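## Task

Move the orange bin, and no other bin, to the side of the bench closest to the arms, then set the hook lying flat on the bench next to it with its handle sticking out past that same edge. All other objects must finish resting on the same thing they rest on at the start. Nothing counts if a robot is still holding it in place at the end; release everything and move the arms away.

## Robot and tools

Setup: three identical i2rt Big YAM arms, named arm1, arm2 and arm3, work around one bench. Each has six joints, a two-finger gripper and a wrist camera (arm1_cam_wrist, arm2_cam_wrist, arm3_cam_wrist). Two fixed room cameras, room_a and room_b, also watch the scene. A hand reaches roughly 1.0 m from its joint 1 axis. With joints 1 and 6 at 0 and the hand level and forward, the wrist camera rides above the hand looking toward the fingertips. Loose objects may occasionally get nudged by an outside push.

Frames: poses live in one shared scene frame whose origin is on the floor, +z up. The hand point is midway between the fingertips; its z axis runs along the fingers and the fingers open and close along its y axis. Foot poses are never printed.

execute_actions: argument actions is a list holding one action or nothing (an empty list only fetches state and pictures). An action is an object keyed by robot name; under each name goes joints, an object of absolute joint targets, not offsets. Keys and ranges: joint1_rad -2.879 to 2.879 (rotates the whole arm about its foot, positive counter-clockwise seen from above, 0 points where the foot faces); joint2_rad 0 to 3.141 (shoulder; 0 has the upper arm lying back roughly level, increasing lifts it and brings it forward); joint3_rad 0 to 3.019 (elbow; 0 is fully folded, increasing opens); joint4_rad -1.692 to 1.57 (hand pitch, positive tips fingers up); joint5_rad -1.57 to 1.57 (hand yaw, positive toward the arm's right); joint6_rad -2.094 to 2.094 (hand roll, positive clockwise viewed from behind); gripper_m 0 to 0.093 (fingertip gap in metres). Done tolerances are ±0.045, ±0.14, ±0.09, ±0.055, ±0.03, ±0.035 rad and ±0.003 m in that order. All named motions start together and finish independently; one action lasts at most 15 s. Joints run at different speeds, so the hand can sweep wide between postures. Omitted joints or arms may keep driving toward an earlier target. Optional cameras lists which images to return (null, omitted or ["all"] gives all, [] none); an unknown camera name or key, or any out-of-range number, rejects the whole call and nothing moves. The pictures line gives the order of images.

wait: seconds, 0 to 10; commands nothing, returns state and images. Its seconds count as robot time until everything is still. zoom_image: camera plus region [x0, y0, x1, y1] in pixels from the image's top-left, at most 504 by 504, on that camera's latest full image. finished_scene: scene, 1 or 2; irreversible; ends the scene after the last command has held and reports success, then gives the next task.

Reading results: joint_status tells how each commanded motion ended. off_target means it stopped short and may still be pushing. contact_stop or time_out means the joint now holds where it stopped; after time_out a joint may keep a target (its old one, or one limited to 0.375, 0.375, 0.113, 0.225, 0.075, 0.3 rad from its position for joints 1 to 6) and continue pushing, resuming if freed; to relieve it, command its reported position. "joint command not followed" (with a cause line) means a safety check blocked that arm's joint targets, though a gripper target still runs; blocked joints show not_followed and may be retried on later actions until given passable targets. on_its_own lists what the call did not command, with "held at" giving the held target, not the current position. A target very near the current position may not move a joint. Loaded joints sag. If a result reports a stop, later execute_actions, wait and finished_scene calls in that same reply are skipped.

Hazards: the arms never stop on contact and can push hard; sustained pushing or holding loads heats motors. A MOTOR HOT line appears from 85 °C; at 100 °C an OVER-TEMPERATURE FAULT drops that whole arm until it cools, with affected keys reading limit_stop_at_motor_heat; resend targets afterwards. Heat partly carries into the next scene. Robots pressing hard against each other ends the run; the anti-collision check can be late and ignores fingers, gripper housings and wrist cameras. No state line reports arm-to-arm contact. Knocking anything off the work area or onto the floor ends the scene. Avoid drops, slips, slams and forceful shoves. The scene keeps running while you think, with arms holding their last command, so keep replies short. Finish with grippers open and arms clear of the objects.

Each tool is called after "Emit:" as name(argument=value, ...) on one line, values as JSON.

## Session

Emit:
execute_actions(actions=[])

Scene clock: 0.00 s.
arm1.joint_positions: joint1_rad=-0.245 joint2_rad=+0.297 joint3_rad=+1.641 joint4_rad=-1.527 joint5_rad=+0.157 joint6_rad=+0.290 gripper_m=+0.095
arm1.joint_status: not commanded
arm1.hand: x=-0.9065 y=-0.0154 z=+1.4407 quat_wxyz=(-0.477, +0.351, -0.677, -0.436) (m; scene frame)
arm2.joint_positions: joint1_rad=-0.153 joint2_rad=+0.575 joint3_rad=+1.529 joint4_rad=-1.175 joint5_rad=-0.086 joint6_rad=-0.747 gripper_m=+0.095
arm2.joint_status: not commanded
arm2.hand: x=+0.0323 y=+0.2011 z=+1.3800 quat_wxyz=(-0.582, +0.695, -0.362, -0.217) (m; scene frame)
arm3.joint_positions: joint1_rad=+0.889 joint2_rad=+0.523 joint3_rad=+1.532 joint4_rad=-1.284 joint5_rad=-0.236 joint6_rad=-0.582 gripper_m=+0.095
arm3.joint_status: not commanded
arm3.hand: x=+0.7782 y=+0.1003 z=+1.4227 quat_wxyz=(-0.307, +0.796, -0.012, -0.521) (m; scene frame)
pictures: arm1_cam_wrist, arm2_cam_wrist, arm3_cam_wrist, room_a, room_b
Images, in order (width x height): arm1_cam_wrist 616x616, arm2_cam_wrist 616x616, arm3_cam_wrist 616x616, room_a 896x504, room_b 896x504.

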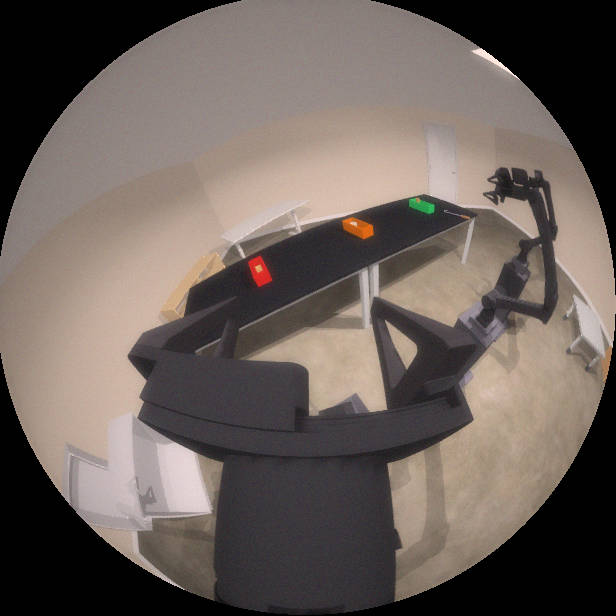

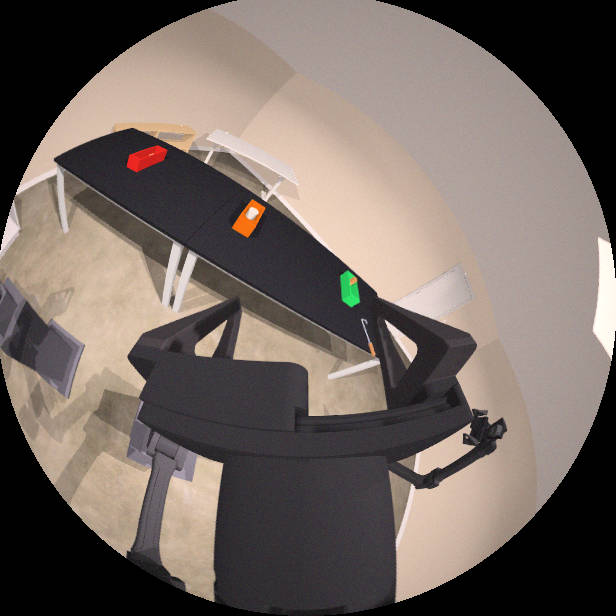

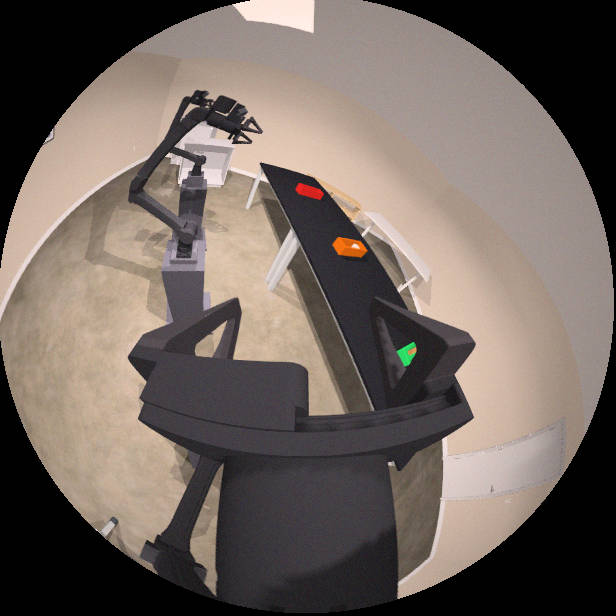

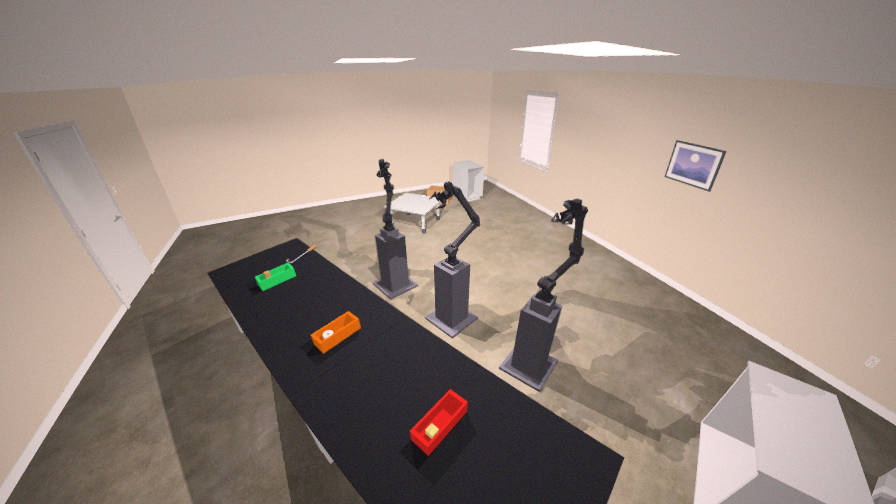

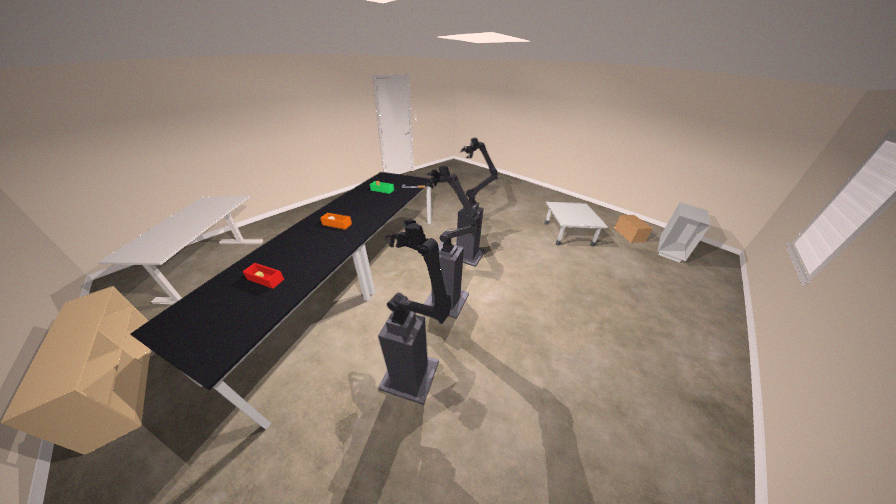

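Emit:
execute_actions(actions=[{"arm3":{"joints":{"joint1_rad":-0.51,"joint2_rad":2.29,"joint3_rad":1.09,"joint4_rad":1.245,"joint5_rad":-0.62,"joint6_rad":0}},"arm2":{"joints":{"joint1_rad":0.06,"joint2_rad":1.3,"joint3_rad":1.0,"joint4_rad":0,"joint5_rad":0,"joint6_rad":0}}}], cameras=["arm3_cam_wrist","arm2_cam_wrist"])

Scene clock: 5.23 s.
arm1.joint_positions: joint1_rad=-0.245 joint2_rad=+0.297 joint3_rad=+1.641 joint4_rad=-1.527 joint5_rad=+0.157 joint6_rad=+0.290 gripper_m=+0.095
arm1.joint_status: not commanded
arm1.hand: x=-0.9065 y=-0.0154 z=+1.4407 quat_wxyz=(-0.477, +0.351, -0.677, -0.436) (m; scene frame)
arm2.joint_positions: joint1_rad=+0.052 joint2_rad=+1.314 joint3_rad=+0.974 joint4_rad=-0.027 joint5_rad=-0.002 joint6_rad=-0.013 gripper_m=+0.095
arm2.joint_status: all done
arm2.hand: x=+0.0097 y=+0.5789 z=+1.0238 quat_wxyz=(-0.402, +0.588, -0.581, -0.393) (m; scene frame)
arm3.joint_positions: joint1_rad=-0.519 joint2_rad=+2.288 joint3_rad=+1.090 joint4_rad=+1.228 joint5_rad=-0.617 joint6_rad=-0.013 gripper_m=+0.095
arm3.joint_status: all done
arm3.hand: x=+1.2416 y=+0.6151 z=+0.8096 quat_wxyz=(-0.518, +0.500, -0.488, -0.494) (m; scene frame)
pictures: arm2_cam_wrist, arm3_cam_wrist
Images, in order (width x height): arm2_cam_wrist 616x616, arm3_cam_wrist 616x616.

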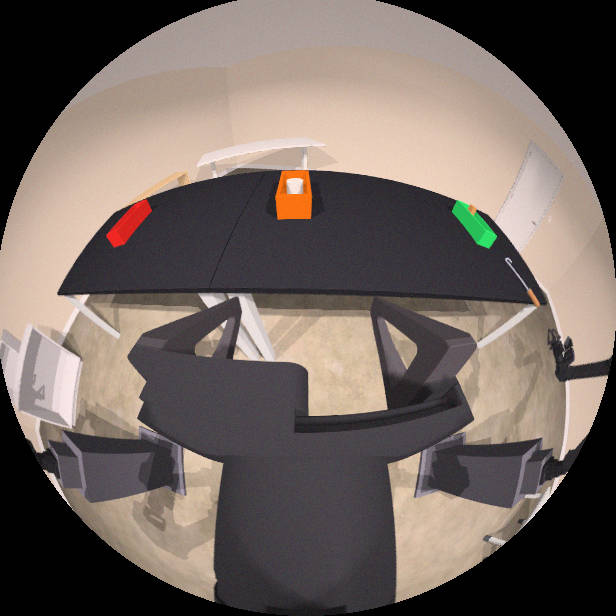

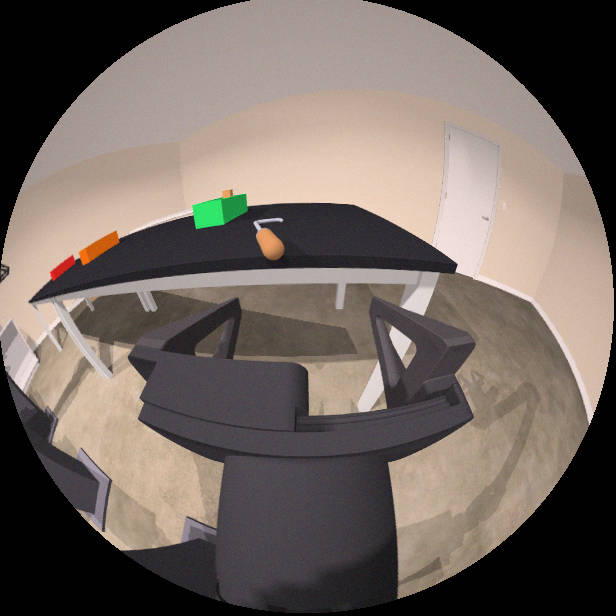

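Emit:
execute_actions(actions=[{"arm3":{"joints":{"joint1_rad":-0.466,"joint2_rad":2.37,"joint3_rad":1.37,"joint4_rad":1.03,"joint5_rad":-0.87}}}], cameras=["arm3_cam_wrist"])

Scene clock: 10.03 s.
arm1.joint_positions: joint1_rad=-0.245 joint2_rad=+0.297 joint3_rad=+1.641 joint4_rad=-1.527 joint5_rad=+0.157 joint6_rad=+0.290 gripper_m=+0.095
arm1.joint_status: not commanded
arm1.hand: x=-0.9065 y=-0.0154 z=+1.4407 quat_wxyz=(-0.477, +0.351, -0.677, -0.436) (m; scene frame)
arm2.joint_positions: joint1_rad=+0.052 joint2_rad=+1.314 joint3_rad=+0.974 joint4_rad=-0.027 joint5_rad=-0.002 joint6_rad=-0.013 gripper_m=+0.095
arm2.joint_status: not commanded
arm2.hand: x=+0.0097 y=+0.5789 z=+1.0238 quat_wxyz=(-0.402, +0.588, -0.581, -0.393) (m; scene frame)
arm3.joint_positions: joint1_rad=-0.464 joint2_rad=+2.367 joint3_rad=+1.342 joint4_rad=+1.035 joint5_rad=-0.866 joint6_rad=-0.013 gripper_m=+0.095
arm3.joint_status: all done
arm3.hand: x=+1.2079 y=+0.6895 z=+0.8093 quat_wxyz=(-0.430, +0.571, -0.414, -0.563) (m; scene frame)
pictures: arm3_cam_wrist
Images, in order (width x height): arm3_cam_wrist 616x616.

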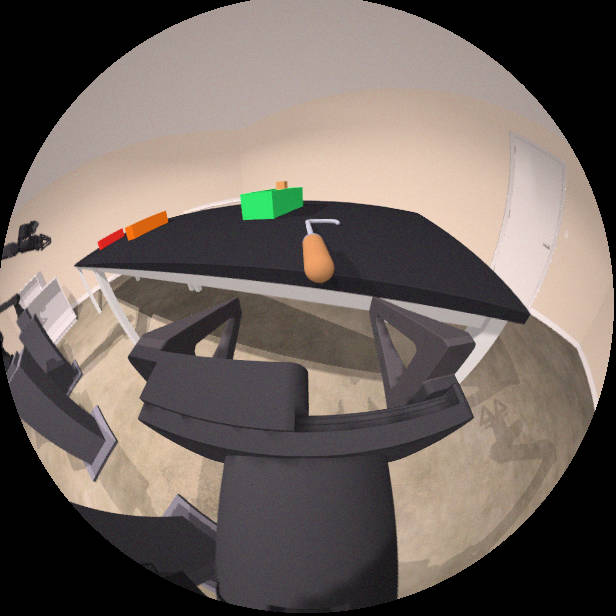

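Emit:
execute_actions(actions=[{"arm3":{"joints":{"joint1_rad":-0.408,"joint2_rad":2.435,"joint3_rad":1.545,"joint4_rad":0.925,"joint5_rad":-0.81}}}], cameras=["arm3_cam_wrist"])

Emit:
execute_actions(actions=[{"arm3":{"joints":{"joint1_rad":-0.348,"joint2_rad":2.505,"joint3_rad":1.73,"joint4_rad":0.815,"joint5_rad":-0.75}}}], cameras=["arm3_cam_wrist"])

Scene clock: 14.83 s.
arm1.joint_positions: joint1_rad=-0.245 joint2_rad=+0.297 joint3_rad=+1.641 joint4_rad=-1.527 joint5_rad=+0.157 joint6_rad=+0.290 gripper_m=+0.095
arm1.joint_status: not commanded
arm1.hand: x=-0.9065 y=-0.0154 z=+1.4407 quat_wxyz=(-0.477, +0.351, -0.677, -0.436) (m; scene frame)
arm2.joint_positions: joint1_rad=+0.052 joint2_rad=+1.314 joint3_rad=+0.974 joint4_rad=-0.027 joint5_rad=-0.002 joint6_rad=-0.013 gripper_m=+0.095
arm2.joint_status: not commanded
arm2.hand: x=+0.0097 y=+0.5789 z=+1.0238 quat_wxyz=(-0.402, +0.588, -0.581, -0.393) (m; scene frame)
arm3.joint_positions: joint1_rad=-0.404 joint2_rad=+2.422 joint3_rad=+1.505 joint4_rad=+0.930 joint5_rad=-0.814 joint6_rad=-0.013 gripper_m=+0.095
arm3.joint_status: all done
arm3.hand: x=+1.1979 y=+0.7475 z=+0.8154 quat_wxyz=(-0.429, +0.572, -0.411, -0.565) (m; scene frame)
pictures: arm3_cam_wrist
Images, in order (width x height): arm3_cam_wrist 616x616.

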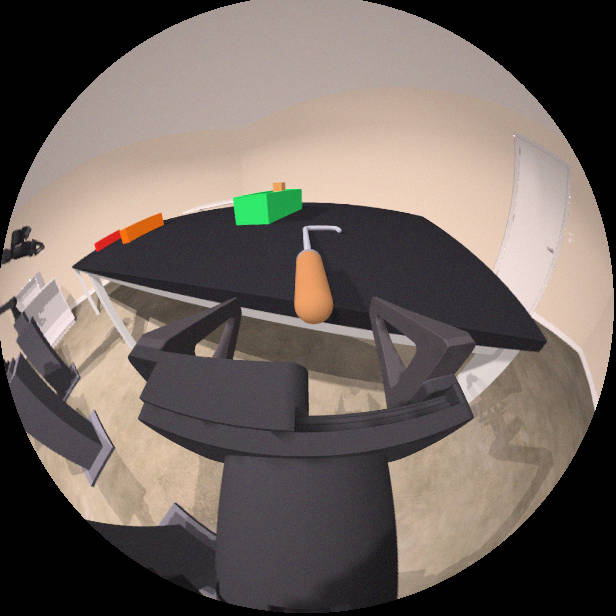

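Scene clock: 15.77 s.
arm1.joint_positions: joint1_rad=-0.245 joint2_rad=+0.297 joint3_rad=+1.641 joint4_rad=-1.527 joint5_rad=+0.157 joint6_rad=+0.290 gripper_m=+0.095
arm1.joint_status: not commanded
arm1.hand: x=-0.9065 y=-0.0154 z=+1.4407 quat_wxyz=(-0.477, +0.351, -0.677, -0.436) (m; scene frame)
arm2.joint_positions: joint1_rad=+0.052 joint2_rad=+1.314 joint3_rad=+0.974 joint4_rad=-0.027 joint5_rad=-0.002 joint6_rad=-0.013 gripper_m=+0.095
arm2.joint_status: not commanded
arm2.hand: x=+0.0097 y=+0.5789 z=+1.0238 quat_wxyz=(-0.402, +0.588, -0.581, -0.393) (m; scene frame)
arm3.joint_positions: joint1_rad=-0.343 joint2_rad=+2.492 joint3_rad=+1.684 joint4_rad=+0.820 joint5_rad=-0.753 joint6_rad=-0.012 gripper_m=+0.095
arm3.joint_status: all done
arm3.hand: x=+1.1819 y=+0.8064 z=+0.8183 quat_wxyz=(-0.428, +0.572, -0.412, -0.565) (m; scene frame)
pictures: arm3_cam_wrist
Images, in order (width x height): arm3_cam_wrist 616x616.

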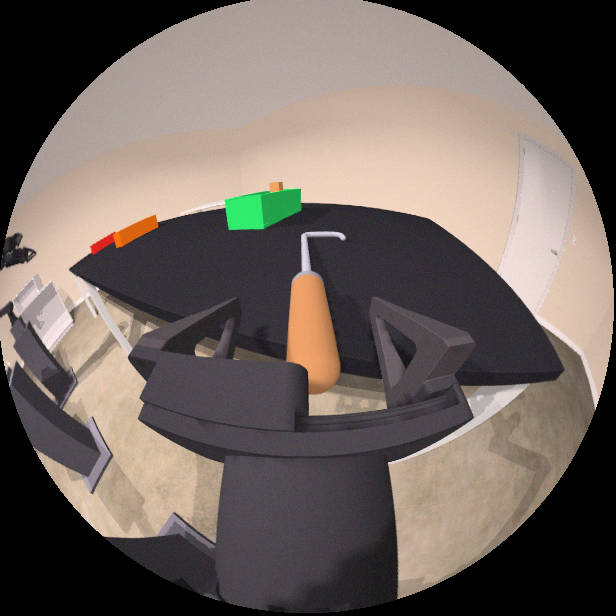

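Emit:
execute_actions(actions=[{"arm3":{"joints":{"joint2_rad":2.53}}}], cameras=["arm3_cam_wrist"])

Scene clock: 18.20 s.
arm1.joint_positions: joint1_rad=-0.245 joint2_rad=+0.297 joint3_rad=+1.641 joint4_rad=-1.527 joint5_rad=+0.157 joint6_rad=+0.290 gripper_m=+0.095
arm1.joint_status: not commanded
arm1.hand: x=-0.9065 y=-0.0154 z=+1.4407 quat_wxyz=(-0.477, +0.351, -0.677, -0.436) (m; scene frame)
arm2.joint_positions: joint1_rad=+0.052 joint2_rad=+1.314 joint3_rad=+0.974 joint4_rad=-0.027 joint5_rad=-0.002 joint6_rad=-0.013 gripper_m=+0.095
arm2.joint_status: not commanded
arm2.hand: x=+0.0097 y=+0.5789 z=+1.0238 quat_wxyz=(-0.402, +0.588, -0.581, -0.393) (m; scene frame)
arm3.joint_positions: joint1_rad=-0.343 joint2_rad=+2.503 joint3_rad=+1.684 joint4_rad=+0.820 joint5_rad=-0.753 joint6_rad=-0.012 gripper_m=+0.095
arm3.joint_status: all done
arm3.hand: x=+1.1814 y=+0.8054 z=+0.8097 quat_wxyz=(-0.424, +0.573, -0.415, -0.565) (m; scene frame)
pictures: arm3_cam_wrist
Images, in order (width x height): arm3_cam_wrist 616x616.

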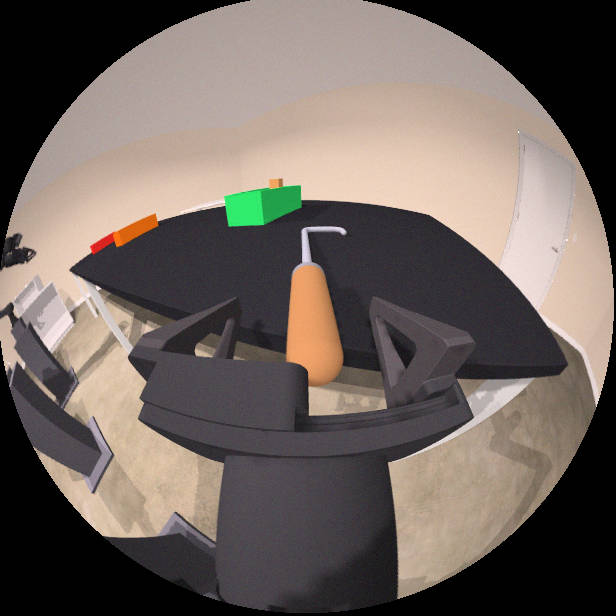

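Emit:
execute_actions(actions=[{"arm3":{"joints":{"joint1_rad":-0.33,"joint2_rad":2.56,"joint3_rad":1.795,"joint4_rad":0.78,"joint5_rad":-0.73}}}], cameras=["arm3_cam_wrist"])

Emit:
execute_actions(actions=[{"arm3":{"joints":{"gripper_m":0}}}], cameras=[])

Emit:
execute_actions(actions=[{"arm3":{"joints":{"joint2_rad":2.25}}}], cameras=["arm3_cam_wrist"])

Scene clock: 22.37 s.
arm1.joint_positions: joint1_rad=-0.245 joint2_rad=+0.297 joint3_rad=+1.641 joint4_rad=-1.527 joint5_rad=+0.157 joint6_rad=+0.290 gripper_m=+0.095
arm1.joint_status: not commanded
arm1.hand: x=-0.9065 y=-0.0154 z=+1.4407 quat_wxyz=(-0.477, +0.351, -0.677, -0.436) (m; scene frame)
arm2.joint_positions: joint1_rad=+0.052 joint2_rad=+1.314 joint3_rad=+0.974 joint4_rad=-0.027 joint5_rad=-0.002 joint6_rad=-0.013 gripper_m=+0.095
arm2.joint_status: not commanded
arm2.hand: x=+0.0097 y=+0.5789 z=+1.0238 quat_wxyz=(-0.402, +0.588, -0.581, -0.393) (m; scene frame)
arm3.joint_positions: joint1_rad=-0.342 joint2_rad=+2.531 joint3_rad=+1.742 joint4_rad=+0.786 joint5_rad=-0.733 joint6_rad=-0.013 gripper_m=+0.095
arm3.joint_status: all done
arm3.hand: x=+1.1889 y=+0.8185 z=+0.8071 quat_wxyz=(-0.428, +0.570, -0.422, -0.560) (m; scene frame)
pictures: arm3_cam_wrist
Images, in order (width x height): arm3_cam_wrist 616x616.

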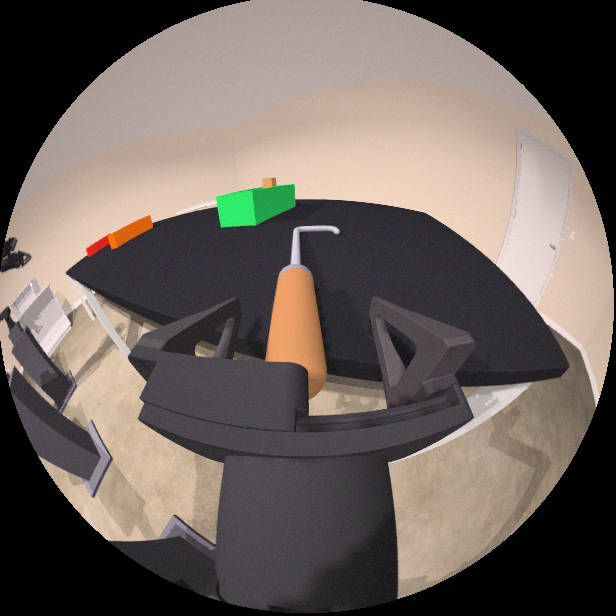

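Scene clock: 23.10 s.
arm1.joint_positions: joint1_rad=-0.245 joint2_rad=+0.297 joint3_rad=+1.641 joint4_rad=-1.527 joint5_rad=+0.157 joint6_rad=+0.290 gripper_m=+0.095
arm1.joint_status: not commanded
arm1.hand: x=-0.9065 y=-0.0154 z=+1.4407 quat_wxyz=(-0.477, +0.351, -0.677, -0.436) (m; scene frame)
arm2.joint_positions: joint1_rad=+0.052 joint2_rad=+1.314 joint3_rad=+0.974 joint4_rad=-0.027 joint5_rad=-0.002 joint6_rad=-0.013 gripper_m=+0.095
arm2.joint_status: not commanded
arm2.hand: x=+0.0097 y=+0.5789 z=+1.0238 quat_wxyz=(-0.402, +0.588, -0.581, -0.393) (m; scene frame)
arm3.joint_positions: joint1_rad=-0.340 joint2_rad=+2.532 joint3_rad=+1.743 joint4_rad=+0.785 joint5_rad=-0.732 joint6_rad=-0.012 gripper_m=+0.031
arm3.joint_status: gripper_m off_target (ended at +0.031, target +0.000)
arm3.hand: x=+1.1877 y=+0.8192 z=+0.8069 quat_wxyz=(-0.428, +0.570, -0.422, -0.561) (m; scene frame)
pictures: none
No camera images: the call's "cameras" was empty. Leave "cameras" out to get every camera's image.

Scene clock: 24.40 s.
arm1.joint_positions: joint1_rad=-0.245 joint2_rad=+0.297 joint3_rad=+1.641 joint4_rad=-1.527 joint5_rad=+0.157 joint6_rad=+0.290 gripper_m=+0.095
arm1.joint_status: not commanded
arm1.hand: x=-0.9065 y=-0.0154 z=+1.4407 quat_wxyz=(-0.477, +0.351, -0.677, -0.436) (m; scene frame)
arm2.joint_positions: joint1_rad=+0.052 joint2_rad=+1.314 joint3_rad=+0.974 joint4_rad=-0.027 joint5_rad=-0.002 joint6_rad=-0.013 gripper_m=+0.095
arm2.joint_status: not commanded
arm2.hand: x=+0.0097 y=+0.5789 z=+1.0238 quat_wxyz=(-0.402, +0.588, -0.581, -0.393) (m; scene frame)
arm3.joint_positions: joint1_rad=-0.337 joint2_rad=+2.268 joint3_rad=+1.743 joint4_rad=+0.757 joint5_rad=-0.732 joint6_rad=-0.006 gripper_m=+0.031
arm3.joint_status: all done
arm3.hand: x=+1.1857 y=+0.8219 z=+1.0190 quat_wxyz=(-0.504, +0.549, -0.339, -0.575) (m; scene frame)
pictures: arm3_cam_wrist
Images, in order (width x height): arm3_cam_wrist 616x616.

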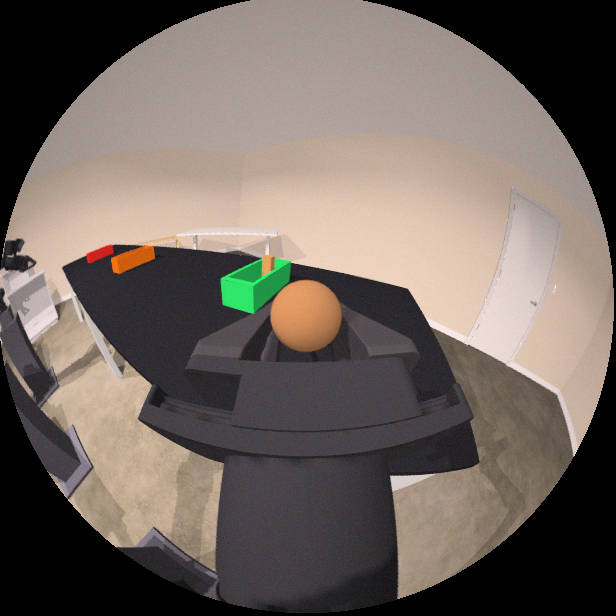

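Emit:
execute_actions(actions=[{"arm3":{"joints":{"joint2_rad":2.05}}}], cameras=[])

Emit:
execute_actions(actions=[{"arm3":{"joints":{"joint1_rad":0.72,"joint5_rad":0.62}}}], cameras=[])

Emit:
execute_actions(actions=[{"arm3":{"joints":{"joint2_rad":2.27}}}], cameras=[])

Emit:
execute_actions(actions=[{"arm3":{"joints":{"joint2_rad":2.38}}}], cameras=[])

Emit:
execute_actions(actions=[{"arm3":{"joints":{"joint2_rad":2.47}}}], cameras=["arm3_cam_wrist"])

Scene clock: 28.63 s.
arm1.joint_positions: joint1_rad=-0.245 joint2_rad=+0.297 joint3_rad=+1.641 joint4_rad=-1.527 joint5_rad=+0.157 joint6_rad=+0.290 gripper_m=+0.095
arm1.joint_status: not commanded
arm1.hand: x=-0.9065 y=-0.0154 z=+1.4407 quat_wxyz=(-0.477, +0.351, -0.677, -0.436) (m; scene frame)
arm2.joint_positions: joint1_rad=+0.052 joint2_rad=+1.314 joint3_rad=+0.974 joint4_rad=-0.027 joint5_rad=-0.002 joint6_rad=-0.013 gripper_m=+0.095
arm2.joint_status: not commanded
arm2.hand: x=+0.0097 y=+0.5789 z=+1.0238 quat_wxyz=(-0.402, +0.588, -0.581, -0.393) (m; scene frame)
arm3.joint_positions: joint1_rad=-0.337 joint2_rad=+2.072 joint3_rad=+1.743 joint4_rad=+0.752 joint5_rad=-0.733 joint6_rad=-0.002 gripper_m=+0.031
arm3.joint_status: all done
arm3.hand: x=+1.1696 y=+0.7905 z=+1.1761 quat_wxyz=(-0.561, +0.526, -0.268, -0.580) (m; scene frame)
pictures: none
No camera images: the call's "cameras" was empty. Leave "cameras" out to get every camera's image.

Scene clock: 30.90 s.
arm1.joint_positions: joint1_rad=-0.245 joint2_rad=+0.297 joint3_rad=+1.641 joint4_rad=-1.527 joint5_rad=+0.157 joint6_rad=+0.290 gripper_m=+0.095
arm1.joint_status: not commanded
arm1.hand: x=-0.9065 y=-0.0154 z=+1.4407 quat_wxyz=(-0.477, +0.351, -0.677, -0.436) (m; scene frame)
arm2.joint_positions: joint1_rad=+0.052 joint2_rad=+1.314 joint3_rad=+0.974 joint4_rad=-0.027 joint5_rad=-0.002 joint6_rad=-0.013 gripper_m=+0.095
arm2.joint_status: not commanded
arm2.hand: x=+0.0097 y=+0.5789 z=+1.0238 quat_wxyz=(-0.402, +0.588, -0.581, -0.393) (m; scene frame)
arm3.joint_positions: joint1_rad=+0.716 joint2_rad=+2.077 joint3_rad=+1.743 joint4_rad=+0.751 joint5_rad=+0.628 joint6_rad=+0.002 gripper_m=+0.031
arm3.joint_status: all done
arm3.hand: x=+0.5385 y=+0.7442 z=+1.1741 quat_wxyz=(-0.519, +0.341, -0.470, -0.627) (m; scene frame)
pictures: none
No camera images: the call's "cameras" was empty. Leave "cameras" out to get every camera's image.

Scene clock: 32.07 s.
arm1.joint_positions: joint1_rad=-0.245 joint2_rad=+0.297 joint3_rad=+1.641 joint4_rad=-1.527 joint5_rad=+0.157 joint6_rad=+0.290 gripper_m=+0.095
arm1.joint_status: not commanded
arm1.hand: x=-0.9065 y=-0.0154 z=+1.4407 quat_wxyz=(-0.477, +0.351, -0.677, -0.436) (m; scene frame)
arm2.joint_positions: joint1_rad=+0.052 joint2_rad=+1.314 joint3_rad=+0.974 joint4_rad=-0.027 joint5_rad=-0.002 joint6_rad=-0.013 gripper_m=+0.095
arm2.joint_status: not commanded
arm2.hand: x=+0.0097 y=+0.5789 z=+1.0238 quat_wxyz=(-0.402, +0.588, -0.581, -0.393) (m; scene frame)
arm3.joint_positions: joint1_rad=+0.718 joint2_rad=+2.324 joint3_rad=+1.743 joint4_rad=+0.752 joint5_rad=+0.619 joint6_rad=-0.002 gripper_m=+0.031
arm3.joint_status: all done
arm3.hand: x=+0.5142 y=+0.7753 z=+0.9712 quat_wxyz=(-0.513, +0.438, -0.490, -0.553) (m; scene frame)
pictures: none
No camera images: the call's "cameras" was empty. Leave "cameras" out to get every camera's image.

Scene clock: 32.90 s.
arm1.joint_positions: joint1_rad=-0.245 joint2_rad=+0.297 joint3_rad=+1.641 joint4_rad=-1.527 joint5_rad=+0.157 joint6_rad=+0.290 gripper_m=+0.095
arm1.joint_status: not commanded
arm1.hand: x=-0.9065 y=-0.0154 z=+1.4407 quat_wxyz=(-0.477, +0.351, -0.677, -0.436) (m; scene frame)
arm2.joint_positions: joint1_rad=+0.052 joint2_rad=+1.314 joint3_rad=+0.974 joint4_rad=-0.027 joint5_rad=-0.002 joint6_rad=-0.013 gripper_m=+0.095
arm2.joint_status: not commanded
arm2.hand: x=+0.0097 y=+0.5789 z=+1.0238 quat_wxyz=(-0.402, +0.588, -0.581, -0.393) (m; scene frame)
arm3.joint_positions: joint1_rad=+0.718 joint2_rad=+2.359 joint3_rad=+1.743 joint4_rad=+0.767 joint5_rad=+0.619 joint6_rad=-0.002 gripper_m=+0.031
arm3.joint_status: all done
arm3.hand: x=+0.5138 y=+0.7761 z=+0.9453 quat_wxyz=(-0.512, +0.445, -0.491, -0.547) (m; scene frame)
pictures: none
No camera images: the call's "cameras" was empty. Leave "cameras" out to get every camera's image.

Scene clock: 34.23 s.
arm1.joint_positions: joint1_rad=-0.245 joint2_rad=+0.297 joint3_rad=+1.641 joint4_rad=-1.527 joint5_rad=+0.157 joint6_rad=+0.290 gripper_m=+0.095
arm1.joint_status: not commanded
arm1.hand: x=-0.9065 y=-0.0154 z=+1.4407 quat_wxyz=(-0.477, +0.351, -0.677, -0.436) (m; scene frame)
arm2.joint_positions: joint1_rad=+0.052 joint2_rad=+1.314 joint3_rad=+0.974 joint4_rad=-0.027 joint5_rad=-0.002 joint6_rad=-0.013 gripper_m=+0.095
arm2.joint_status: not commanded
arm2.hand: x=+0.0097 y=+0.5789 z=+1.0238 quat_wxyz=(-0.402, +0.588, -0.581, -0.393) (m; scene frame)
arm3.joint_positions: joint1_rad=+0.719 joint2_rad=+2.469 joint3_rad=+1.755 joint4_rad=+0.777 joint5_rad=+0.619 joint6_rad=-0.003 gripper_m=+0.031
arm3.joint_status: all done
arm3.hand: x=+0.5133 y=+0.7765 z=+0.8605 quat_wxyz=(-0.508, +0.477, -0.497, -0.517) (m; scene frame)
pictures: arm3_cam_wrist
Images, in order (width x height): arm3_cam_wrist 616x616.

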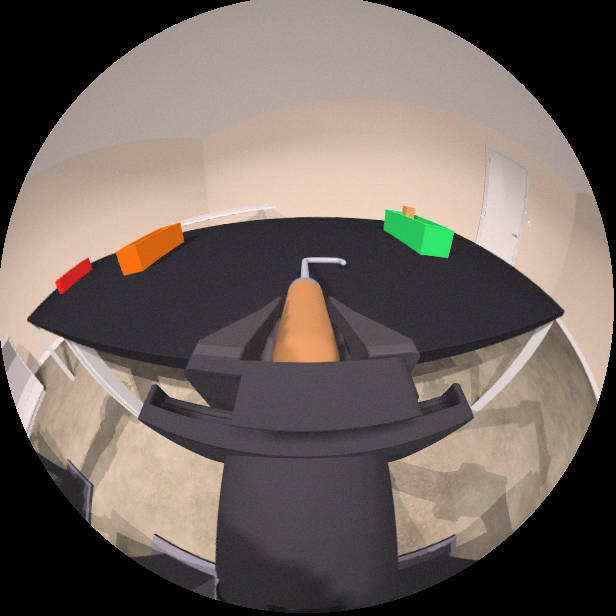

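Emit:
execute_actions(actions=[{"arm3":{"joints":{"joint1_rad":0.75,"joint2_rad":2.55,"joint5_rad":0.65}}}], cameras=[])

Emit:
execute_actions(actions=[{"arm3":{"joints":{"gripper_m":0.093}}}], cameras=["arm3_cam_wrist"])

Emit:
execute_actions(actions=[{"arm3":{"joints":{"joint2_rad":2.2}}}], cameras=[])

Emit:
execute_actions(actions=[{"arm3":{"joints":{"joint1_rad":-0.3,"joint2_rad":1.0,"joint3_rad":1.1,"joint4_rad":-0.4,"joint5_rad":0}},"arm2":{"joints":{"joint4_rad":0.81,"joint5_rad":-0.8}}}], cameras=[])

Emit:
execute_actions(actions=[{"arm2":{"joints":{"joint1_rad":-0.735,"joint2_rad":2.39,"joint3_rad":1.67}}}], cameras=["arm2_cam_wrist"])

Scene clock: 41.20 s.
arm1.joint_positions: joint1_rad=-0.245 joint2_rad=+0.297 joint3_rad=+1.641 joint4_rad=-1.527 joint5_rad=+0.157 joint6_rad=+0.290 gripper_m=+0.095
arm1.joint_status: not commanded
arm1.hand: x=-0.9065 y=-0.0154 z=+1.4407 quat_wxyz=(-0.477, +0.351, -0.677, -0.436) (m; scene frame)
arm2.joint_positions: joint1_rad=+0.052 joint2_rad=+1.314 joint3_rad=+0.974 joint4_rad=-0.027 joint5_rad=-0.002 joint6_rad=-0.013 gripper_m=+0.095
arm2.joint_status: not commanded
arm2.hand: x=+0.0097 y=+0.5789 z=+1.0238 quat_wxyz=(-0.402, +0.588, -0.581, -0.393) (m; scene frame)
arm3.joint_positions: joint1_rad=+0.737 joint2_rad=+2.533 joint3_rad=+1.755 joint4_rad=+0.783 joint5_rad=+0.650 joint6_rad=-0.004 gripper_m=+0.031
arm3.joint_status: all done
arm3.hand: x=+0.5077 y=+0.7644 z=+0.8077 quat_wxyz=(-0.508, +0.495, -0.504, -0.493) (m; scene frame)
pictures: none
No camera images: the call's "cameras" was empty. Leave "cameras" out to get every camera's image.

Scene clock: 41.90 s.
arm1.joint_positions: joint1_rad=-0.245 joint2_rad=+0.297 joint3_rad=+1.641 joint4_rad=-1.527 joint5_rad=+0.157 joint6_rad=+0.290 gripper_m=+0.095
arm1.joint_status: not commanded
arm1.hand: x=-0.9065 y=-0.0154 z=+1.4407 quat_wxyz=(-0.477, +0.351, -0.677, -0.436) (m; scene frame)
arm2.joint_positions: joint1_rad=+0.052 joint2_rad=+1.314 joint3_rad=+0.974 joint4_rad=-0.027 joint5_rad=-0.002 joint6_rad=-0.013 gripper_m=+0.095
arm2.joint_status: not commanded
arm2.hand: x=+0.0097 y=+0.5789 z=+1.0238 quat_wxyz=(-0.402, +0.588, -0.581, -0.393) (m; scene frame)
arm3.joint_positions: joint1_rad=+0.738 joint2_rad=+2.533 joint3_rad=+1.755 joint4_rad=+0.783 joint5_rad=+0.650 joint6_rad=-0.004 gripper_m=+0.093
arm3.joint_status: all done
arm3.hand: x=+0.5068 y=+0.7639 z=+0.8077 quat_wxyz=(-0.508, +0.495, -0.504, -0.493) (m; scene frame)
pictures: arm3_cam_wrist
Images, in order (width x height): arm3_cam_wrist 616x616.

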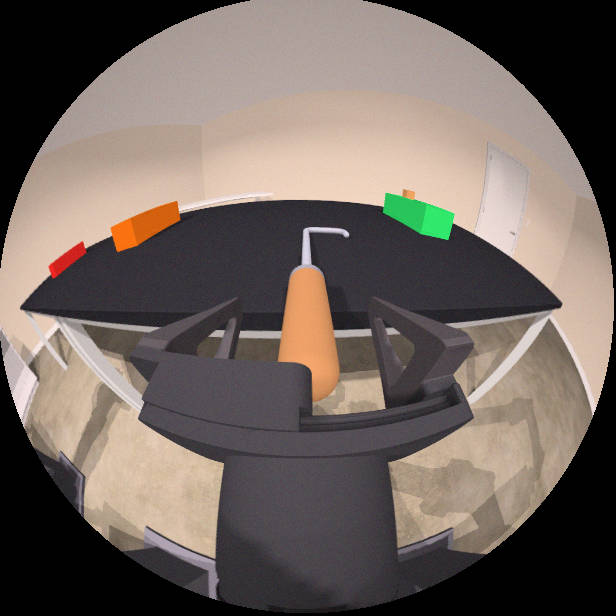

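Scene clock: 43.37 s.
arm1.joint_positions: joint1_rad=-0.245 joint2_rad=+0.297 joint3_rad=+1.641 joint4_rad=-1.527 joint5_rad=+0.157 joint6_rad=+0.290 gripper_m=+0.095
arm1.joint_status: not commanded
arm1.hand: x=-0.9065 y=-0.0154 z=+1.4407 quat_wxyz=(-0.477, +0.351, -0.677, -0.436) (m; scene frame)
arm2.joint_positions: joint1_rad=+0.052 joint2_rad=+1.314 joint3_rad=+0.974 joint4_rad=-0.027 joint5_rad=-0.002 joint6_rad=-0.013 gripper_m=+0.095
arm2.joint_status: not commanded
arm2.hand: x=+0.0097 y=+0.5789 z=+1.0238 quat_wxyz=(-0.402, +0.588, -0.581, -0.393) (m; scene frame)
arm3.joint_positions: joint1_rad=+0.738 joint2_rad=+2.184 joint3_rad=+1.781 joint4_rad=+0.781 joint5_rad=+0.650 joint6_rad=-0.004 gripper_m=+0.093
arm3.joint_status: all done
arm3.hand: x=+0.5122 y=+0.7551 z=+1.1127 quat_wxyz=(-0.518, +0.357, -0.476, -0.615) (m; scene frame)
pictures: none
No camera images: the call's "cameras" was empty. Leave "cameras" out to get every camera's image.

Scene clock: 45.10 s.
arm1.joint_positions: joint1_rad=-0.245 joint2_rad=+0.297 joint3_rad=+1.641 joint4_rad=-1.527 joint5_rad=+0.157 joint6_rad=+0.290 gripper_m=+0.095
arm1.joint_status: not commanded
arm1.hand: x=-0.9065 y=-0.0154 z=+1.4407 quat_wxyz=(-0.477, +0.351, -0.677, -0.436) (m; scene frame)
arm2.joint_positions: joint1_rad=+0.052 joint2_rad=+1.314 joint3_rad=+0.974 joint4_rad=+0.786 joint5_rad=-0.798 joint6_rad=-0.012 gripper_m=+0.095
arm2.joint_status: all done
arm2.hand: x=-0.1142 y=+0.5269 z=+1.1955 quat_wxyz=(-0.408, +0.584, -0.116, -0.692) (m; scene frame)
arm3.joint_positions: joint1_rad=-0.295 joint2_rad=+0.989 joint3_rad=+1.107 joint4_rad=-0.396 joint5_rad=+0.004 joint6_rad=-0.004 gripper_m=+0.093
arm3.joint_status: all done
arm3.hand: x=+1.1148 y=+0.4583 z=+1.2485 quat_wxyz=(-0.505, +0.441, -0.666, -0.327) (m; scene frame)
pictures: none
No camera images: the call's "cameras" was empty. Leave "cameras" out to get every camera's image.

Scene clock: 46.83 s.
arm1.joint_positions: joint1_rad=-0.245 joint2_rad=+0.297 joint3_rad=+1.641 joint4_rad=-1.527 joint5_rad=+0.157 joint6_rad=+0.290 gripper_m=+0.095
arm1.joint_status: not commanded
arm1.hand: x=-0.9065 y=-0.0154 z=+1.4407 quat_wxyz=(-0.477, +0.351, -0.677, -0.436) (m; scene frame)
arm2.joint_positions: joint1_rad=-0.733 joint2_rad=+2.418 joint3_rad=+1.616 joint4_rad=+0.792 joint5_rad=-0.798 joint6_rad=-0.011 gripper_m=+0.095
arm2.joint_status: all done
arm2.hand: x=+0.4975 y=+0.6526 z=+0.7812 quat_wxyz=(-0.496, +0.508, -0.500, -0.495) (m; scene frame)
arm3.joint_positions: joint1_rad=-0.295 joint2_rad=+0.989 joint3_rad=+1.107 joint4_rad=-0.396 joint5_rad=+0.004 joint6_rad=-0.004 gripper_m=+0.093
arm3.joint_status: not commanded
arm3.hand: x=+1.1148 y=+0.4583 z=+1.2485 quat_wxyz=(-0.505, +0.441, -0.666, -0.327) (m; scene frame)
pictures: arm2_cam_wrist
Images, in order (width x height): arm2_cam_wrist 616x616.

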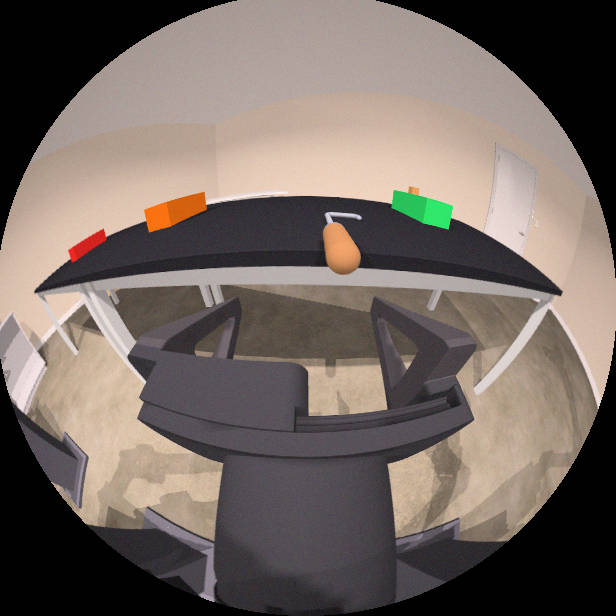

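Emit:
execute_actions(actions=[{"arm2":{"joints":{"joint1_rad":-0.709,"joint2_rad":2.505,"joint3_rad":1.9,"joint4_rad":0.65,"joint5_rad":-0.74}}}], cameras=["arm2_cam_wrist"])

Emit:
execute_actions(actions=[{"arm2":{"joints":{"joint1_rad":-0.675,"joint2_rad":2.585,"joint3_rad":2.07,"joint4_rad":0.56,"joint5_rad":-0.705}}}], cameras=[])

Emit:
execute_actions(actions=[{"arm2":{"joints":{"joint1_rad":-0.645,"joint2_rad":2.68,"joint3_rad":2.265,"joint4_rad":0.46,"joint5_rad":-0.675}}}], cameras=["arm2_cam_wrist"])

Scene clock: 54.23 s.
arm1.joint_positions: joint1_rad=-0.245 joint2_rad=+0.297 joint3_rad=+1.641 joint4_rad=-1.527 joint5_rad=+0.157 joint6_rad=+0.290 gripper_m=+0.095
arm1.joint_status: not commanded
arm1.hand: x=-0.9065 y=-0.0154 z=+1.4407 quat_wxyz=(-0.477, +0.351, -0.677, -0.436) (m; scene frame)
arm2.joint_positions: joint1_rad=-0.718 joint2_rad=+2.488 joint3_rad=+1.841 joint4_rad=+0.667 joint5_rad=-0.741 joint6_rad=-0.011 gripper_m=+0.095
arm2.joint_status: all done
arm2.hand: x=+0.5339 y=+0.6973 z=+0.8075 quat_wxyz=(-0.517, +0.498, -0.500, -0.485) (m; scene frame)
arm3.joint_positions: joint1_rad=-0.295 joint2_rad=+0.989 joint3_rad=+1.107 joint4_rad=-0.396 joint5_rad=+0.004 joint6_rad=-0.004 gripper_m=+0.093
arm3.joint_status: not commanded
arm3.hand: x=+1.1148 y=+0.4583 z=+1.2485 quat_wxyz=(-0.505, +0.441, -0.666, -0.327) (m; scene frame)
pictures: arm2_cam_wrist
Images, in order (width x height): arm2_cam_wrist 616x616.

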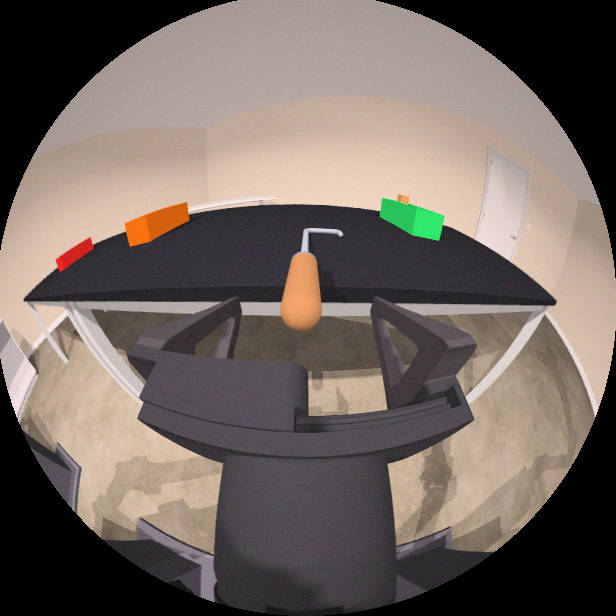

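Scene clock: 55.23 s.
arm1.joint_positions: joint1_rad=-0.245 joint2_rad=+0.297 joint3_rad=+1.641 joint4_rad=-1.527 joint5_rad=+0.157 joint6_rad=+0.290 gripper_m=+0.095
arm1.joint_status: not commanded
arm1.hand: x=-0.9065 y=-0.0154 z=+1.4407 quat_wxyz=(-0.477, +0.351, -0.677, -0.436) (m; scene frame)
arm2.joint_positions: joint1_rad=-0.676 joint2_rad=+2.576 joint3_rad=+2.007 joint4_rad=+0.575 joint5_rad=-0.707 joint6_rad=-0.011 gripper_m=+0.095
arm2.joint_status: all done
arm2.hand: x=+0.5303 y=+0.7422 z=+0.7979 quat_wxyz=(-0.510, +0.500, -0.503, -0.487) (m; scene frame)
arm3.joint_positions: joint1_rad=-0.295 joint2_rad=+0.989 joint3_rad=+1.107 joint4_rad=-0.396 joint5_rad=+0.004 joint6_rad=-0.004 gripper_m=+0.093
arm3.joint_status: not commanded
arm3.hand: x=+1.1148 y=+0.4583 z=+1.2485 quat_wxyz=(-0.505, +0.441, -0.666, -0.327) (m; scene frame)
pictures: none
No camera images: the call's "cameras" was empty. Leave "cameras" out to get every camera's image.

Scene clock: 56.23 s.
arm1.joint_positions: joint1_rad=-0.245 joint2_rad=+0.297 joint3_rad=+1.641 joint4_rad=-1.527 joint5_rad=+0.157 joint6_rad=+0.290 gripper_m=+0.095
arm1.joint_status: not commanded
arm1.hand: x=-0.9065 y=-0.0154 z=+1.4407 quat_wxyz=(-0.477, +0.351, -0.677, -0.436) (m; scene frame)
arm2.joint_positions: joint1_rad=-0.655 joint2_rad=+2.667 joint3_rad=+2.200 joint4_rad=+0.476 joint5_rad=-0.677 joint6_rad=-0.011 gripper_m=+0.095
arm2.joint_status: all done
arm2.hand: x=+0.5403 y=+0.7762 z=+0.7990 quat_wxyz=(-0.514, +0.497, -0.504, -0.485) (m; scene frame)
arm3.joint_positions: joint1_rad=-0.295 joint2_rad=+0.989 joint3_rad=+1.107 joint4_rad=-0.396 joint5_rad=+0.004 joint6_rad=-0.004 gripper_m=+0.093
arm3.joint_status: not commanded
arm3.hand: x=+1.1148 y=+0.4583 z=+1.2485 quat_wxyz=(-0.505, +0.441, -0.666, -0.327) (m; scene frame)
pictures: arm2_cam_wrist
Images, in order (width x height): arm2_cam_wrist 616x616.

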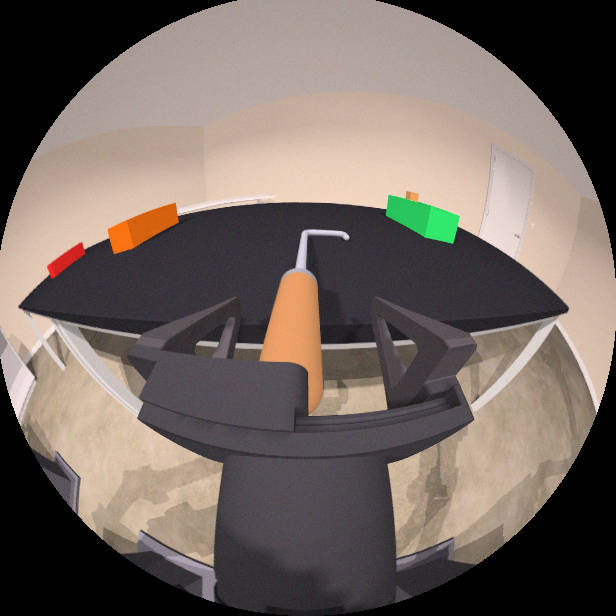

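Slightly lower, grip, roll while lifting.

Emit:
execute_actions(actions=[{"arm2":{"joints":{"joint2_rad":2.70}}}], cameras=[])

Emit:
execute_actions(actions=[{"arm2":{"joints":{"gripper_m":0}}}], cameras=[])

Emit:
execute_actions(actions=[{"arm2":{"joints":{"joint2_rad":2.57,"joint6_rad":1.57}}}], cameras=["arm2_cam_wrist"])

Emit:
execute_actions(actions=[{"arm2":{"joints":{"joint2_rad":2.2}}}], cameras=["arm2_cam_wrist"])

Scene clock: 59.93 s.
arm1.joint_positions: joint1_rad=-0.245 joint2_rad=+0.297 joint3_rad=+1.641 joint4_rad=-1.527 joint5_rad=+0.157 joint6_rad=+0.290 gripper_m=+0.095
arm1.joint_status: not commanded
arm1.hand: x=-0.9065 y=-0.0154 z=+1.4407 quat_wxyz=(-0.477, +0.351, -0.677, -0.436) (m; scene frame)
arm2.joint_positions: joint1_rad=-0.655 joint2_rad=+2.675 joint3_rad=+2.200 joint4_rad=+0.476 joint5_rad=-0.677 joint6_rad=-0.011 gripper_m=+0.095
arm2.joint_status: all done
arm2.hand: x=+0.5400 y=+0.7757 z=+0.7917 quat_wxyz=(-0.511, +0.497, -0.507, -0.484) (m; scene frame)
arm3.joint_positions: joint1_rad=-0.295 joint2_rad=+0.989 joint3_rad=+1.107 joint4_rad=-0.396 joint5_rad=+0.004 joint6_rad=-0.004 gripper_m=+0.093
arm3.joint_status: not commanded
arm3.hand: x=+1.1148 y=+0.4583 z=+1.2485 quat_wxyz=(-0.505, +0.441, -0.666, -0.327) (m; scene frame)
pictures: none
No camera images: the call's "cameras" was empty. Leave "cameras" out to get every camera's image.

Scene clock: 60.67 s.
arm1.joint_positions: joint1_rad=-0.245 joint2_rad=+0.297 joint3_rad=+1.641 joint4_rad=-1.527 joint5_rad=+0.157 joint6_rad=+0.290 gripper_m=+0.095
arm1.joint_status: not commanded
arm1.hand: x=-0.9065 y=-0.0154 z=+1.4407 quat_wxyz=(-0.477, +0.351, -0.677, -0.436) (m; scene frame)
arm2.joint_positions: joint1_rad=-0.654 joint2_rad=+2.675 joint3_rad=+2.200 joint4_rad=+0.476 joint5_rad=-0.677 joint6_rad=-0.010 gripper_m=+0.031
arm2.joint_status: gripper_m off_target (ended at +0.031, target +0.000)
arm2.hand: x=+0.5394 y=+0.7762 z=+0.7919 quat_wxyz=(-0.510, +0.498, -0.507, -0.485) (m; scene frame)
arm3.joint_positions: joint1_rad=-0.295 joint2_rad=+0.989 joint3_rad=+1.107 joint4_rad=-0.396 joint5_rad=+0.004 joint6_rad=-0.004 gripper_m=+0.093
arm3.joint_status: not commanded
arm3.hand: x=+1.1148 y=+0.4583 z=+1.2485 quat_wxyz=(-0.505, +0.441, -0.666, -0.327) (m; scene frame)
pictures: none
No camera images: the call's "cameras" was empty. Leave "cameras" out to get every camera's image.

Scene clock: 62.83 s.
arm1.joint_positions: joint1_rad=-0.245 joint2_rad=+0.297 joint3_rad=+1.641 joint4_rad=-1.527 joint5_rad=+0.157 joint6_rad=+0.290 gripper_m=+0.095
arm1.joint_status: not commanded
arm1.hand: x=-0.9065 y=-0.0154 z=+1.4407 quat_wxyz=(-0.477, +0.351, -0.677, -0.436) (m; scene frame)
arm2.joint_positions: joint1_rad=-0.654 joint2_rad=+2.609 joint3_rad=+2.200 joint4_rad=+0.459 joint5_rad=-0.665 joint6_rad=+1.547 gripper_m=+0.031
arm2.joint_status: all done
arm2.hand: x=+0.5427 y=+0.7785 z=+0.8487 quat_wxyz=(-0.038, +0.005, -0.696, -0.717) (m; scene frame)
arm3.joint_positions: joint1_rad=-0.295 joint2_rad=+0.989 joint3_rad=+1.107 joint4_rad=-0.396 joint5_rad=+0.004 joint6_rad=-0.004 gripper_m=+0.093
arm3.joint_status: not commanded
arm3.hand: x=+1.1148 y=+0.4583 z=+1.2485 quat_wxyz=(-0.505, +0.441, -0.666, -0.327) (m; scene frame)
pictures: arm2_cam_wrist
Images, in order (width x height): arm2_cam_wrist 616x616.

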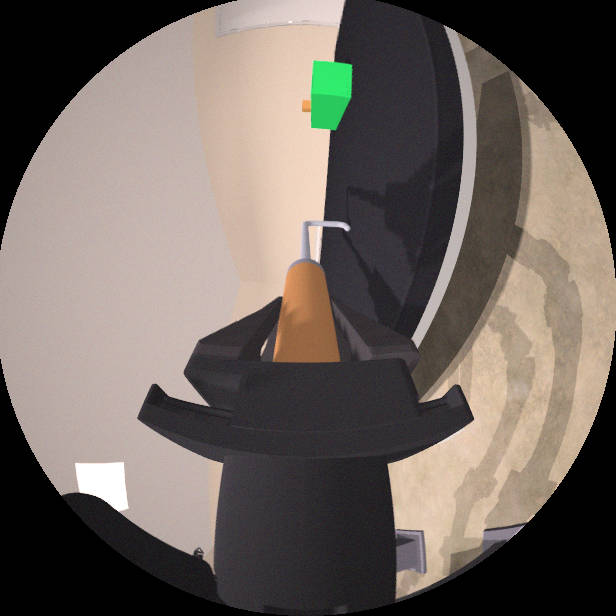

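Scene clock: 65.10 s.
arm1.joint_positions: joint1_rad=-0.245 joint2_rad=+0.297 joint3_rad=+1.641 joint4_rad=-1.527 joint5_rad=+0.157 joint6_rad=+0.290 gripper_m=+0.095
arm1.joint_status: not commanded
arm1.hand: x=-0.9065 y=-0.0154 z=+1.4407 quat_wxyz=(-0.477, +0.351, -0.677, -0.436) (m; scene frame)
arm2.joint_positions: joint1_rad=-0.653 joint2_rad=+2.245 joint3_rad=+2.226 joint4_rad=+0.440 joint5_rad=-0.681 joint6_rad=+1.558 gripper_m=+0.031
arm2.joint_status: all done
arm2.hand: x=+0.5000 y=+0.7387 z=+1.1877 quat_wxyz=(-0.111, +0.091, -0.581, -0.801) (m; scene frame)
arm3.joint_positions: joint1_rad=-0.295 joint2_rad=+0.989 joint3_rad=+1.107 joint4_rad=-0.396 joint5_rad=+0.004 joint6_rad=-0.004 gripper_m=+0.093
arm3.joint_status: not commanded
arm3.hand: x=+1.1148 y=+0.4583 z=+1.2485 quat_wxyz=(-0.505, +0.441, -0.666, -0.327) (m; scene frame)
pictures: arm2_cam_wrist
Images, in order (width x height): arm2_cam_wrist 616x616.

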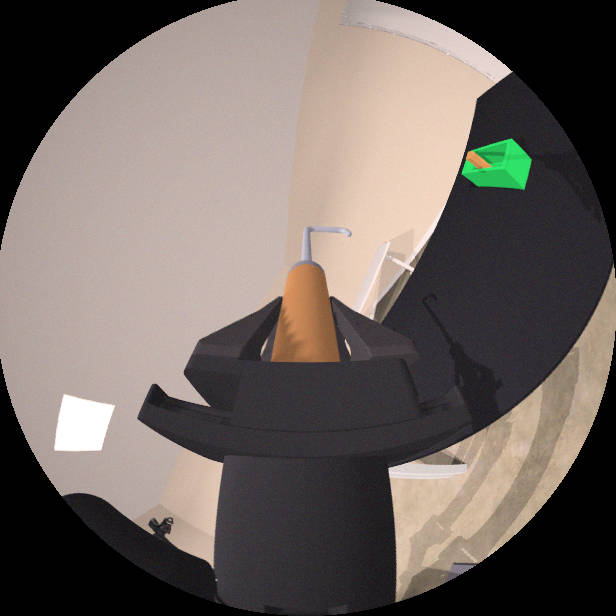

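Emit:
execute_actions(actions=[{"arm2":{"joints":{"joint1_rad":0.105,"joint3_rad":1.9,"joint5_rad":0}}}], cameras=["arm2_cam_wrist","room_a"])

Scene clock: 69.50 s.
arm1.joint_positions: joint1_rad=-0.245 joint2_rad=+0.297 joint3_rad=+1.641 joint4_rad=-1.527 joint5_rad=+0.157 joint6_rad=+0.290 gripper_m=+0.095
arm1.joint_status: not commanded
arm1.hand: x=-0.9065 y=-0.0154 z=+1.4407 quat_wxyz=(-0.477, +0.351, -0.677, -0.436) (m; scene frame)
arm2.joint_positions: joint1_rad=+0.108 joint2_rad=+2.273 joint3_rad=+1.869 joint4_rad=+0.437 joint5_rad=-0.001 joint6_rad=+1.559 gripper_m=+0.031
arm2.joint_status: all done
arm2.hand: x=-0.0391 y=+0.9115 z=+0.9550 quat_wxyz=(+0.012, +0.024, -0.699, -0.715) (m; scene frame)
arm3.joint_positions: joint1_rad=-0.295 joint2_rad=+0.989 joint3_rad=+1.107 joint4_rad=-0.396 joint5_rad=+0.004 joint6_rad=-0.004 gripper_m=+0.093
arm3.joint_status: not commanded
arm3.hand: x=+1.1148 y=+0.4583 z=+1.2485 quat_wxyz=(-0.505, +0.441, -0.666, -0.327) (m; scene frame)
pictures: arm2_cam_wrist, room_a
Images, in order (width x height): arm2_cam_wrist 616x616, room_a 896x504.

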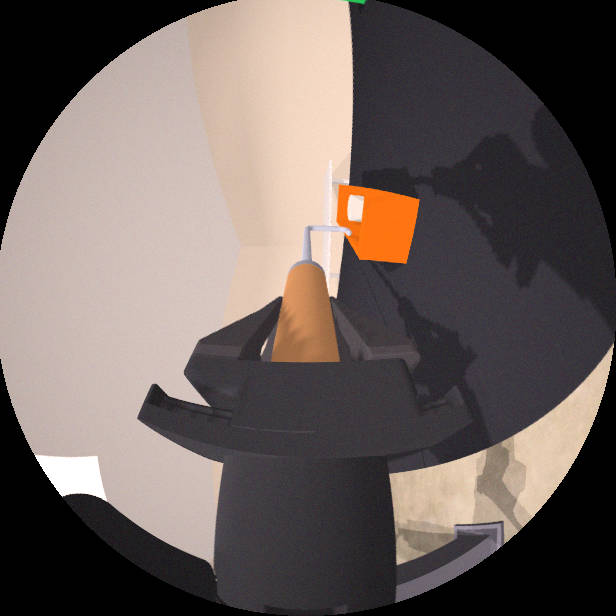

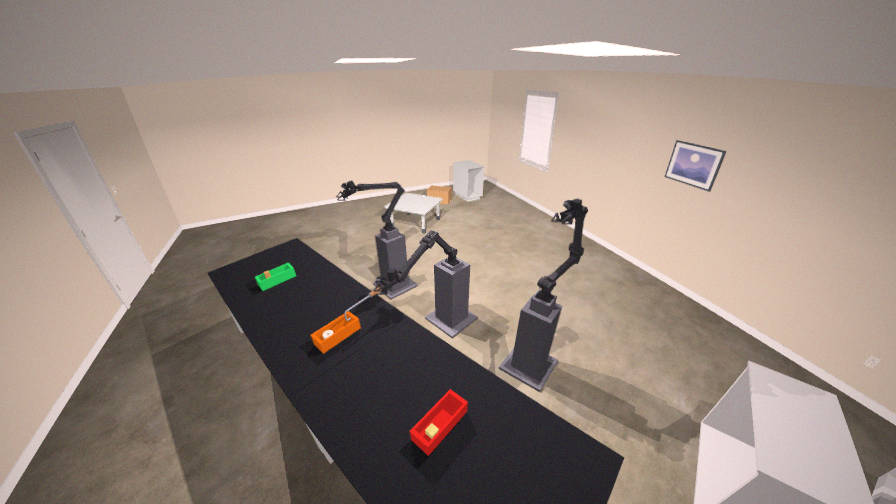

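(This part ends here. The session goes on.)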